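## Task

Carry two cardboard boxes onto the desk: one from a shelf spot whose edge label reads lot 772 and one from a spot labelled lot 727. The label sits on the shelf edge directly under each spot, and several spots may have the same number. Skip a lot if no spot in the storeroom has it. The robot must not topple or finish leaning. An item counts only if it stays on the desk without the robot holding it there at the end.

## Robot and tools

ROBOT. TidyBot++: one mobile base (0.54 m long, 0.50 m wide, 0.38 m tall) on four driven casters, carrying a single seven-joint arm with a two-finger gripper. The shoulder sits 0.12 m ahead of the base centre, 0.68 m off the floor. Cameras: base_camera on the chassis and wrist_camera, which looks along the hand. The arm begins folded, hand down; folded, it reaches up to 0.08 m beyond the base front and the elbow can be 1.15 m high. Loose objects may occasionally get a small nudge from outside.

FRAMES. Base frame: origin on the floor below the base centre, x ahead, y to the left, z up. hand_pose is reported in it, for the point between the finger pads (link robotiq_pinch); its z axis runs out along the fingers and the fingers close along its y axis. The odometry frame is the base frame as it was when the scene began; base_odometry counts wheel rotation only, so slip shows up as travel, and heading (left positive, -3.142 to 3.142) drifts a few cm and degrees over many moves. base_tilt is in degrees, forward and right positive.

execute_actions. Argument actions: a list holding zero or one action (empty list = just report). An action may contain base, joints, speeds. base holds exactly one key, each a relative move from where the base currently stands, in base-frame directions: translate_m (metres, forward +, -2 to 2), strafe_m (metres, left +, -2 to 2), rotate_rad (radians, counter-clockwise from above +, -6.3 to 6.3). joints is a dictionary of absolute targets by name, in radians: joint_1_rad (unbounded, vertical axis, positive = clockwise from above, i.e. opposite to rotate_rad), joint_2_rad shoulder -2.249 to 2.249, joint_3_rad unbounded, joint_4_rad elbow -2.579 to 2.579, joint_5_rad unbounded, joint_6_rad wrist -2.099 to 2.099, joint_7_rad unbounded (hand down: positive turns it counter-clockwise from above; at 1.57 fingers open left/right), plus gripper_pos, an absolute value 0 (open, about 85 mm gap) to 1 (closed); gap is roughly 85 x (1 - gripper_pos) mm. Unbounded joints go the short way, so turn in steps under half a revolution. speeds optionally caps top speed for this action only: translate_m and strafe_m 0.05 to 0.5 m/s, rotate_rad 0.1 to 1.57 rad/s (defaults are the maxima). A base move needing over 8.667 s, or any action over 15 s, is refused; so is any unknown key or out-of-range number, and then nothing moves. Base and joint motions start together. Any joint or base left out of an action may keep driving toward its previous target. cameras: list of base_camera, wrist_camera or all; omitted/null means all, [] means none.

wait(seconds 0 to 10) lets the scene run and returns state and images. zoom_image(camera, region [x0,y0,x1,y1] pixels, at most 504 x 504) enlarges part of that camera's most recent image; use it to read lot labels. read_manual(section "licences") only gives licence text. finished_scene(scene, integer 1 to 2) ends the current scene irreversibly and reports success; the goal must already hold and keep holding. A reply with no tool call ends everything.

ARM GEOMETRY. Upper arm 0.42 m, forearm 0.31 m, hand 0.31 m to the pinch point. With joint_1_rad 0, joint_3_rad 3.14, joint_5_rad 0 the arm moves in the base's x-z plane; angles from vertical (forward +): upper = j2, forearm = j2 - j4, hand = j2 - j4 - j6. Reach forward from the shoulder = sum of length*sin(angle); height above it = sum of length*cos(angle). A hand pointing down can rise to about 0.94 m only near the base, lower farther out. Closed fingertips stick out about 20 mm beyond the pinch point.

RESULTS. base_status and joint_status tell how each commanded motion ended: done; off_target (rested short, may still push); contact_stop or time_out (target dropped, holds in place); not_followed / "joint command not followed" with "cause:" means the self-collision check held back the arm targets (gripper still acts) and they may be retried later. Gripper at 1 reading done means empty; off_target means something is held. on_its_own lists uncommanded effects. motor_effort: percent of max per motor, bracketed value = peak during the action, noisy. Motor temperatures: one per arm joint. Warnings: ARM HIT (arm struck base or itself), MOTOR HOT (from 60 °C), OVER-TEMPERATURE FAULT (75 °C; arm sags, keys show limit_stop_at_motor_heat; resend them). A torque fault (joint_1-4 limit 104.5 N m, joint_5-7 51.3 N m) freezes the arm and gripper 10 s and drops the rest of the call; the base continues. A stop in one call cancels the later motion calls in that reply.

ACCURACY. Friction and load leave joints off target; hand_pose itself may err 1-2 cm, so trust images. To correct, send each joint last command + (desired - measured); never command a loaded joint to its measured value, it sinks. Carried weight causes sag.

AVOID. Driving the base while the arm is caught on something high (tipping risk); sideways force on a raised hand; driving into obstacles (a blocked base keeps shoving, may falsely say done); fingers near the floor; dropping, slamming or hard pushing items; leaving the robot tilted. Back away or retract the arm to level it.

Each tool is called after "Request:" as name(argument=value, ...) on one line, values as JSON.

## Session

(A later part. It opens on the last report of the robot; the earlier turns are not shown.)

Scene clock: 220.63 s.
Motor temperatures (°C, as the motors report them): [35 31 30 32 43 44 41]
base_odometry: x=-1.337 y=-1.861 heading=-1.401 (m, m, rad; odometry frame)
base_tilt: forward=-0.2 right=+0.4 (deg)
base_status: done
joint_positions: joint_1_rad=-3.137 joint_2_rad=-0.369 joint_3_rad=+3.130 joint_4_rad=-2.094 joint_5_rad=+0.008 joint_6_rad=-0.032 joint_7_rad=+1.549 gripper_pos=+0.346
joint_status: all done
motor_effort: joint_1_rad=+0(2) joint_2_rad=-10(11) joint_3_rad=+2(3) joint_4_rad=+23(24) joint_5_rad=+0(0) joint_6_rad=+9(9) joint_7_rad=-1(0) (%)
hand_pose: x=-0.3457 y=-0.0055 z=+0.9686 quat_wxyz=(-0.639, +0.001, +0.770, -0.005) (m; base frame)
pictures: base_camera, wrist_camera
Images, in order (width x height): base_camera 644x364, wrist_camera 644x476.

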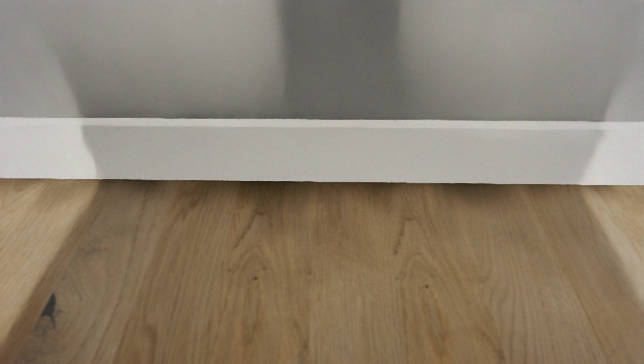

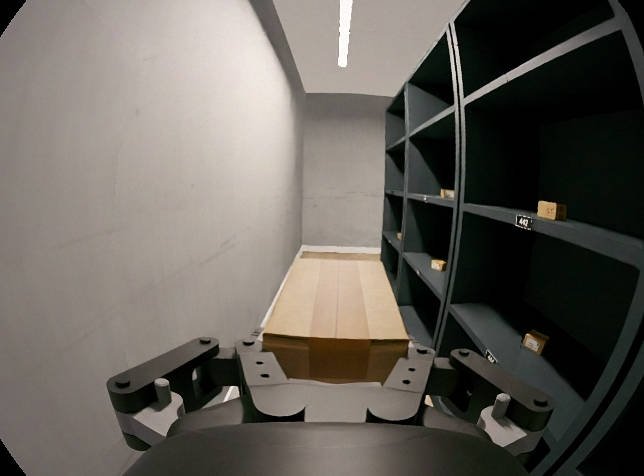

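Request:
execute_actions(actions=[{"base":{"rotate_rad":-0.015}}], cameras=[])

Request:
execute_actions(actions=[{"base":{"translate_m":-2.0}}])

Scene clock: 222.60 s.
Motor temperatures (°C, as the motors report them): [35 31 30 32 43 44 41]
base_odometry: x=-1.337 y=-1.861 heading=-1.415 (m, m, rad; odometry frame)
base_tilt: forward=-0.2 right=+0.4 (deg)
base_status: done
joint_positions: joint_1_rad=-3.138 joint_2_rad=-0.369 joint_3_rad=+3.130 joint_4_rad=-2.094 joint_5_rad=+0.008 joint_6_rad=-0.031 joint_7_rad=+1.549 gripper_pos=+0.346
joint_status: not commanded
motor_effort: joint_1_rad=+0(1) joint_2_rad=-10(11) joint_3_rad=+2(3) joint_4_rad=+23(23) joint_5_rad=+0(0) joint_6_rad=+9(9) joint_7_rad=-1(0) (%)
hand_pose: x=-0.3457 y=-0.0058 z=+0.9687 quat_wxyz=(-0.639, +0.001, +0.769, -0.005) (m; base frame)
pictures: none
No camera images: the call's "cameras" was empty. Leave "cameras" out to get every camera's image.

Scene clock: 227.97 s.
Motor temperatures (°C, as the motors report them): [35 31 30 32 43 44 41]
base_odometry: x=-1.646 y=+0.115 heading=-1.415 (m, m, rad; odometry frame)
base_tilt: forward=-0.2 right=+0.4 (deg)
base_status: done
joint_positions: joint_1_rad=-3.138 joint_2_rad=-0.358 joint_3_rad=+3.130 joint_4_rad=-2.096 joint_5_rad=+0.008 joint_6_rad=-0.029 joint_7_rad=+1.549 gripper_pos=+0.346
joint_status: not commanded
motor_effort: joint_1_rad=-1(1) joint_2_rad=-11(13) joint_3_rad=+1(2) joint_4_rad=+23(23) joint_5_rad=+0(0) joint_6_rad=+9(9) joint_7_rad=+0(1) (%)
hand_pose: x=-0.3486 y=-0.0058 z=+0.9630 quat_wxyz=(-0.635, +0.001, +0.773, -0.005) (m; base frame)
pictures: base_camera, wrist_camera
Images, in order (width x height): base_camera 644x364, wrist_camera 644x476.

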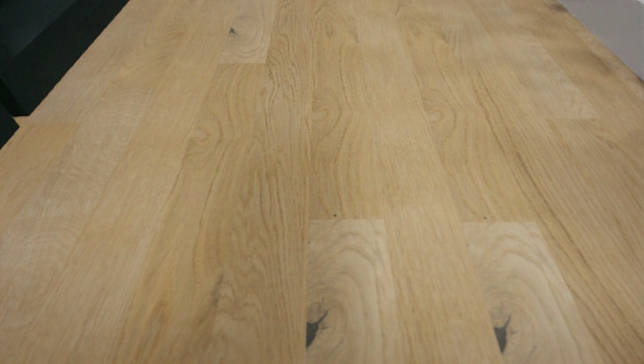

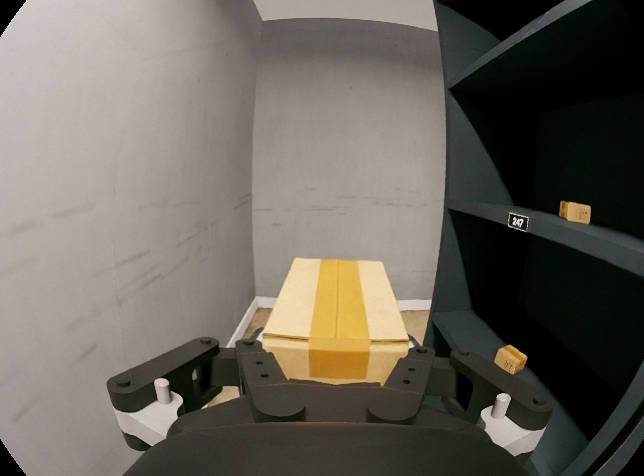

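Request:
execute_actions(actions=[{"base":{"translate_m":-1.5}}], cameras=["wrist_camera"])

Request:
execute_actions(actions=[{"base":{"translate_m":-0.25},"joints":{"joint_1_rad":-1.6}}])

Scene clock: 235.83 s.
Motor temperatures (°C, as the motors report them): [35 31 30 32 43 44 41]
base_odometry: x=-1.877 y=+1.598 heading=-1.416 (m, m, rad; odometry frame)
base_tilt: forward=-0.2 right=+0.4 (deg)
base_status: done
joint_positions: joint_1_rad=-3.138 joint_2_rad=-0.355 joint_3_rad=+3.130 joint_4_rad=-2.097 joint_5_rad=+0.008 joint_6_rad=-0.028 joint_7_rad=+1.549 gripper_pos=+0.346
joint_status: not commanded
motor_effort: joint_1_rad=+0(1) joint_2_rad=-11(14) joint_3_rad=+1(2) joint_4_rad=+23(23) joint_5_rad=+0(0) joint_6_rad=+9(9) joint_7_rad=+0(1) (%)
hand_pose: x=-0.3494 y=-0.0058 z=+0.9613 quat_wxyz=(-0.633, +0.001, +0.774, -0.005) (m; base frame)
pictures: wrist_camera
Images, in order (width x height): wrist_camera 644x476.

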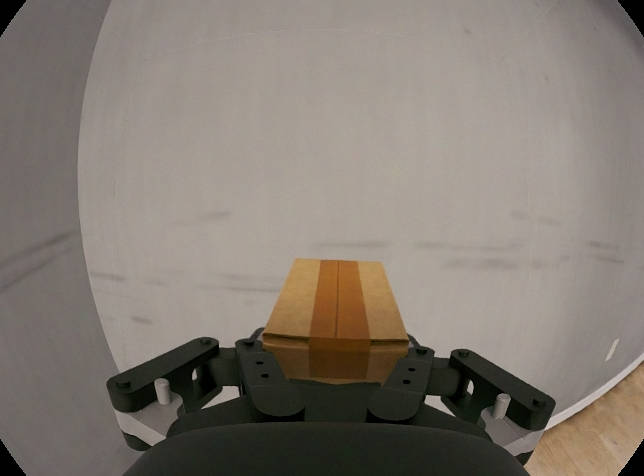

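Scene clock: 238.60 s.
Motor temperatures (°C, as the motors report them): [35 31 30 32 43 44 41]
base_odometry: x=-1.916 y=+1.845 heading=-1.416 (m, m, rad; odometry frame)
base_tilt: forward=-0.2 right=+0.4 (deg)
base_status: done
joint_positions: joint_1_rad=-1.612 joint_2_rad=-0.349 joint_3_rad=+3.130 joint_4_rad=-2.097 joint_5_rad=+0.008 joint_6_rad=-0.028 joint_7_rad=+1.549 gripper_pos=+0.346
joint_status: all done
motor_effort: joint_1_rad=+0(1) joint_2_rad=-11(14) joint_3_rad=+2(3) joint_4_rad=+23(23) joint_5_rad=+0(0) joint_6_rad=+9(9) joint_7_rad=+0(0) (%)
hand_pose: x=+0.0920 y=+0.4693 z=+0.9582 quat_wxyz=(-0.460, +0.537, +0.560, +0.432) (m; base frame)
pictures: base_camera, wrist_camera
Images, in order (width x height): base_camera 644x364, wrist_camera 644x476.

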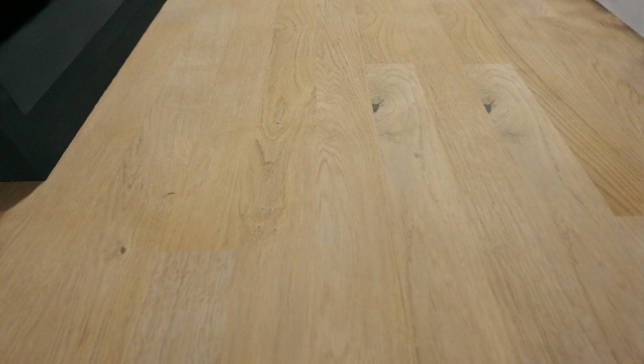

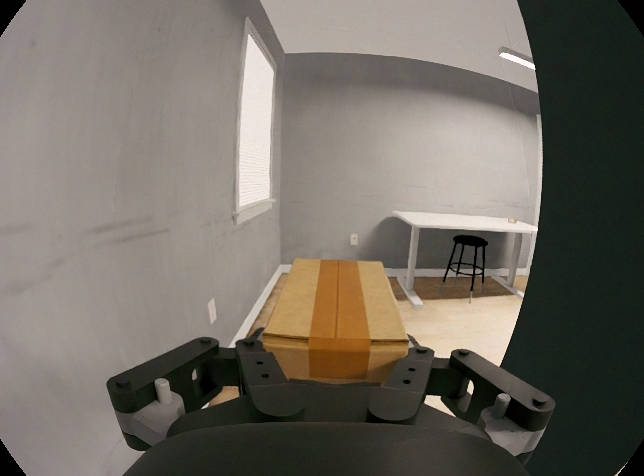

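Request:
execute_actions(actions=[{"base":{"translate_m":0.1}}], cameras=[])

Request:
execute_actions(actions=[{"base":{"strafe_m":1.9},"joints":{"joint_1_rad":-1.1}}])

Scene clock: 243.60 s.
Motor temperatures (°C, as the motors report them): [35 31 30 32 43 44 41]
base_odometry: x=-1.900 y=+1.746 heading=-1.416 (m, m, rad; odometry frame)
base_tilt: forward=-0.2 right=+0.5 (deg)
base_status: done
joint_positions: joint_1_rad=-1.610 joint_2_rad=-0.349 joint_3_rad=+3.131 joint_4_rad=-2.097 joint_5_rad=+0.008 joint_6_rad=-0.028 joint_7_rad=+1.549 gripper_pos=+0.346
joint_status: not commanded
motor_effort: joint_1_rad=+0(1) joint_2_rad=-11(12) joint_3_rad=+1(4) joint_4_rad=+23(23) joint_5_rad=+0(0) joint_6_rad=+9(9) joint_7_rad=-1(1) (%)
hand_pose: x=+0.0935 y=+0.4694 z=+0.9582 quat_wxyz=(-0.459, +0.538, +0.559, +0.433) (m; base frame)
pictures: none
No camera images: the call's "cameras" was empty. Leave "cameras" out to get every camera's image.

Scene clock: 248.77 s.
Motor temperatures (°C, as the motors report them): [35 31 30 32 43 44 41]
base_odometry: x=-0.023 y=+2.039 heading=-1.416 (m, m, rad; odometry frame)
base_tilt: forward=-0.2 right=+0.5 (deg)
base_status: done
joint_positions: joint_1_rad=-1.113 joint_2_rad=-0.349 joint_3_rad=+3.131 joint_4_rad=-2.098 joint_5_rad=+0.008 joint_6_rad=-0.028 joint_7_rad=+1.549 gripper_pos=+0.346
joint_status: all done
motor_effort: joint_1_rad=+0(2) joint_2_rad=-11(14) joint_3_rad=+1(3) joint_4_rad=+23(23) joint_5_rad=+0(0) joint_6_rad=+9(9) joint_7_rad=+0(1) (%)
hand_pose: x=+0.3204 y=+0.4247 z=+0.9580 quat_wxyz=(-0.338, +0.659, +0.410, +0.533) (m; base frame)
pictures: base_camera, wrist_camera
Images, in order (width x height): base_camera 644x364, wrist_camera 644x476.

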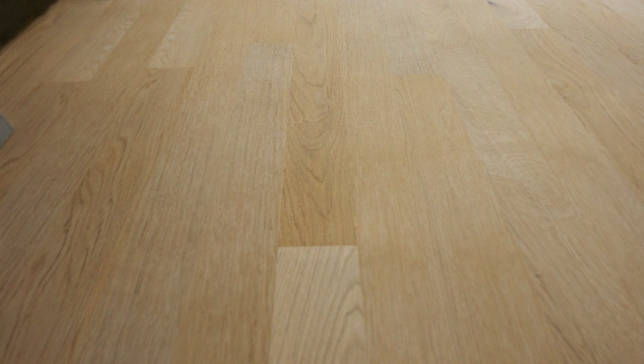

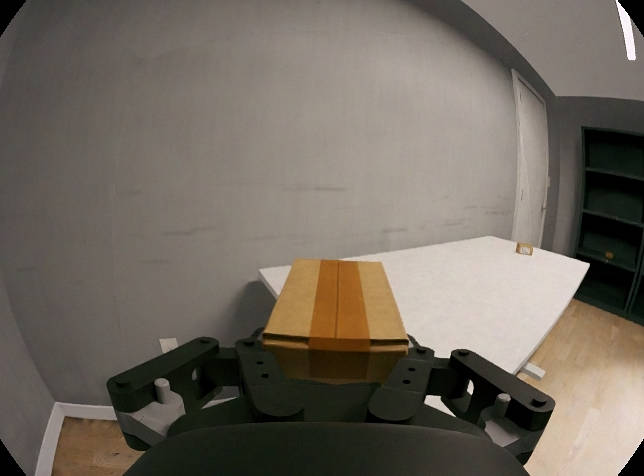

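Request:
execute_actions(actions=[{"base":{"translate_m":0.7},"joints":{"joint_1_rad":-1.45,"joint_2_rad":0.3,"joint_4_rad":-1.55,"joint_6_rad":0.05}}], cameras=[])

Request:
execute_actions(actions=[{"joints":{"joint_2_rad":0.63,"joint_4_rad":-1.51,"joint_6_rad":0.32}}])

Scene clock: 253.80 s.
Motor temperatures (°C, as the motors report them): [35 31 30 32 43 44 41]
base_odometry: x=+0.085 y=+1.347 heading=-1.416 (m, m, rad; odometry frame)
base_tilt: forward=-0.2 right=+0.4 (deg)
base_status: done
joint_positions: joint_1_rad=-1.438 joint_2_rad=+0.299 joint_3_rad=+3.131 joint_4_rad=-1.569 joint_5_rad=+0.008 joint_6_rad=+0.019 joint_7_rad=+1.549 gripper_pos=+0.346
joint_status: all done
motor_effort: joint_1_rad=+0(2) joint_2_rad=-36(38) joint_3_rad=+1(4) joint_4_rad=+22(25) joint_5_rad=+0(0) joint_6_rad=+8(10) joint_7_rad=-1(1) (%)
hand_pose: x=+0.2066 y=+0.7185 z=+0.9065 quat_wxyz=(-0.403, +0.602, +0.524, +0.448) (m; base frame)
pictures: none
No camera images: the call's "cameras" was empty. Leave "cameras" out to get every camera's image.

Scene clock: 255.23 s.
Motor temperatures (°C, as the motors report them): [35 31 30 32 43 44 41]
base_odometry: x=+0.085 y=+1.348 heading=-1.416 (m, m, rad; odometry frame)
base_tilt: forward=-0.2 right=+0.3 (deg)
base_status: not commanded
joint_positions: joint_1_rad=-1.438 joint_2_rad=+0.621 joint_3_rad=+3.131 joint_4_rad=-1.520 joint_5_rad=+0.008 joint_6_rad=+0.298 joint_7_rad=+1.551 gripper_pos=+0.346
joint_status: all done
motor_effort: joint_1_rad=+0(1) joint_2_rad=-46(49) joint_3_rad=+0(0) joint_4_rad=+20(23) joint_5_rad=+0(1) joint_6_rad=+8(9) joint_7_rad=-1(2) (%)
hand_pose: x=+0.2174 y=+0.8031 z=+0.7701 quat_wxyz=(-0.405, +0.601, +0.523, +0.448) (m; base frame)
pictures: base_camera, wrist_camera
Images, in order (width x height): base_camera 644x364, wrist_camera 644x476.

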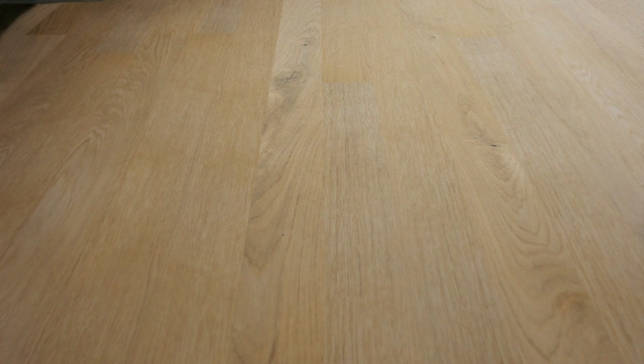

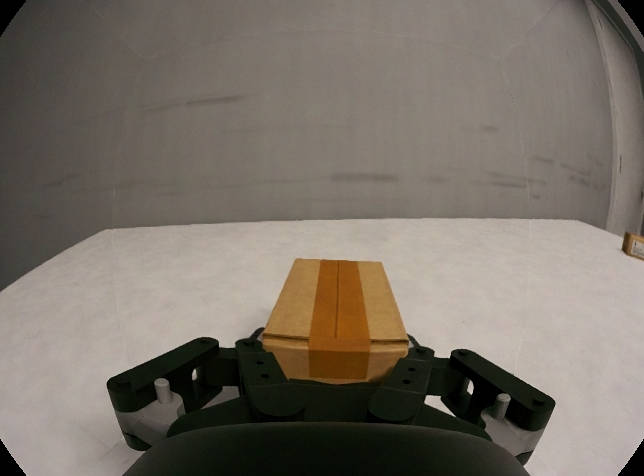

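Request:
execute_actions(actions=[{"joints":{"joint_2_rad":0.655}}], cameras=[])

Request:
execute_actions(actions=[{"joints":{"gripper_pos":0}}], cameras=["wrist_camera"])

Request:
execute_actions(actions=[{"base":{"strafe_m":-0.13},"joints":{"joint_2_rad":0.55}}], cameras=["wrist_camera"])

Scene clock: 257.70 s.
Motor temperatures (°C, as the motors report them): [35 31 30 32 43 44 41]
base_odometry: x=+0.085 y=+1.348 heading=-1.416 (m, m, rad; odometry frame)
base_tilt: forward=-0.1 right=+0.3 (deg)
base_status: not commanded
joint_positions: joint_1_rad=-1.438 joint_2_rad=+0.634 joint_3_rad=+3.131 joint_4_rad=-1.520 joint_5_rad=+0.008 joint_6_rad=+0.302 joint_7_rad=+1.551 gripper_pos=+0.346
joint_status: all done
motor_effort: joint_1_rad=+0(0) joint_2_rad=-44(47) joint_3_rad=+0(0) joint_4_rad=+19(20) joint_5_rad=+0(0) joint_6_rad=+7(9) joint_7_rad=+0(1) (%)
hand_pose: x=+0.2176 y=+0.8046 z=+0.7619 quat_wxyz=(-0.403, +0.603, +0.524, +0.446) (m; base frame)
pictures: none
No camera images: the call's "cameras" was empty. Leave "cameras" out to get every camera's image.

Scene clock: 258.80 s.
Motor temperatures (°C, as the motors report them): [35 31 30 32 43 44 41]
base_odometry: x=+0.085 y=+1.348 heading=-1.416 (m, m, rad; odometry frame)
base_tilt: forward=-0.2 right=+0.4 (deg)
base_status: not commanded
joint_positions: joint_1_rad=-1.438 joint_2_rad=+0.634 joint_3_rad=+3.131 joint_4_rad=-1.520 joint_5_rad=+0.008 joint_6_rad=+0.302 joint_7_rad=+1.551 gripper_pos=+0.000
joint_status: all done
motor_effort: joint_1_rad=+0(0) joint_2_rad=-44(45) joint_3_rad=+0(0) joint_4_rad=+19(19) joint_5_rad=+0(0) joint_6_rad=+7(7) joint_7_rad=+0(0) (%)
hand_pose: x=+0.2176 y=+0.8046 z=+0.7619 quat_wxyz=(-0.403, +0.603, +0.524, +0.446) (m; base frame)
pictures: wrist_camera
Images, in order (width x height): wrist_camera 644x476.

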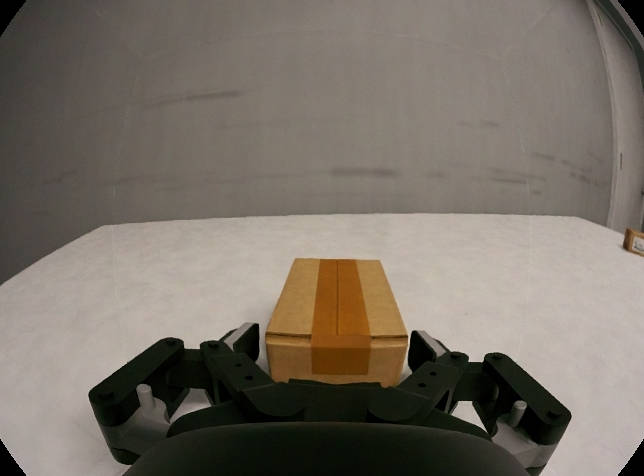

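Scene clock: 260.20 s.
Motor temperatures (°C, as the motors report them): [35 31 30 32 43 44 41]
base_odometry: x=-0.043 y=+1.327 heading=-1.416 (m, m, rad; odometry frame)
base_tilt: forward=-0.2 right=+0.4 (deg)
base_status: done
joint_positions: joint_1_rad=-1.439 joint_2_rad=+0.553 joint_3_rad=+3.131 joint_4_rad=-1.518 joint_5_rad=+0.008 joint_6_rad=+0.302 joint_7_rad=+1.551 gripper_pos=+0.000
joint_status: all done
motor_effort: joint_1_rad=+0(1) joint_2_rad=-42(49) joint_3_rad=+0(0) joint_4_rad=+20(21) joint_5_rad=+0(0) joint_6_rad=+7(8) joint_7_rad=-1(1) (%)
hand_pose: x=+0.2156 y=+0.7961 z=+0.8282 quat_wxyz=(-0.425, +0.583, +0.508, +0.470) (m; base frame)
pictures: wrist_camera
Images, in order (width x height): wrist_camera 644x476.

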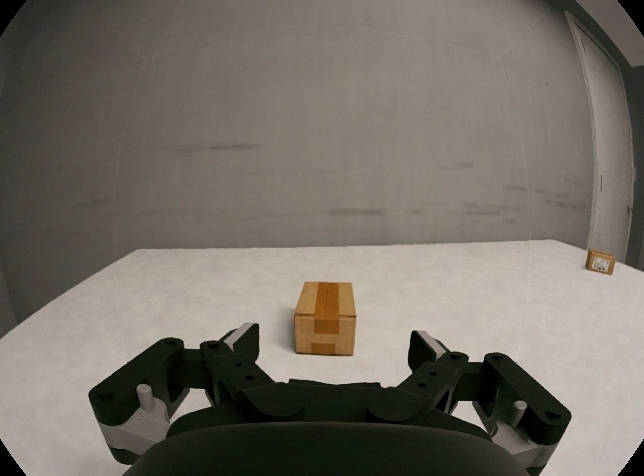

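Request:
finished_scene(scene=1)

The scene is finished: the task was done.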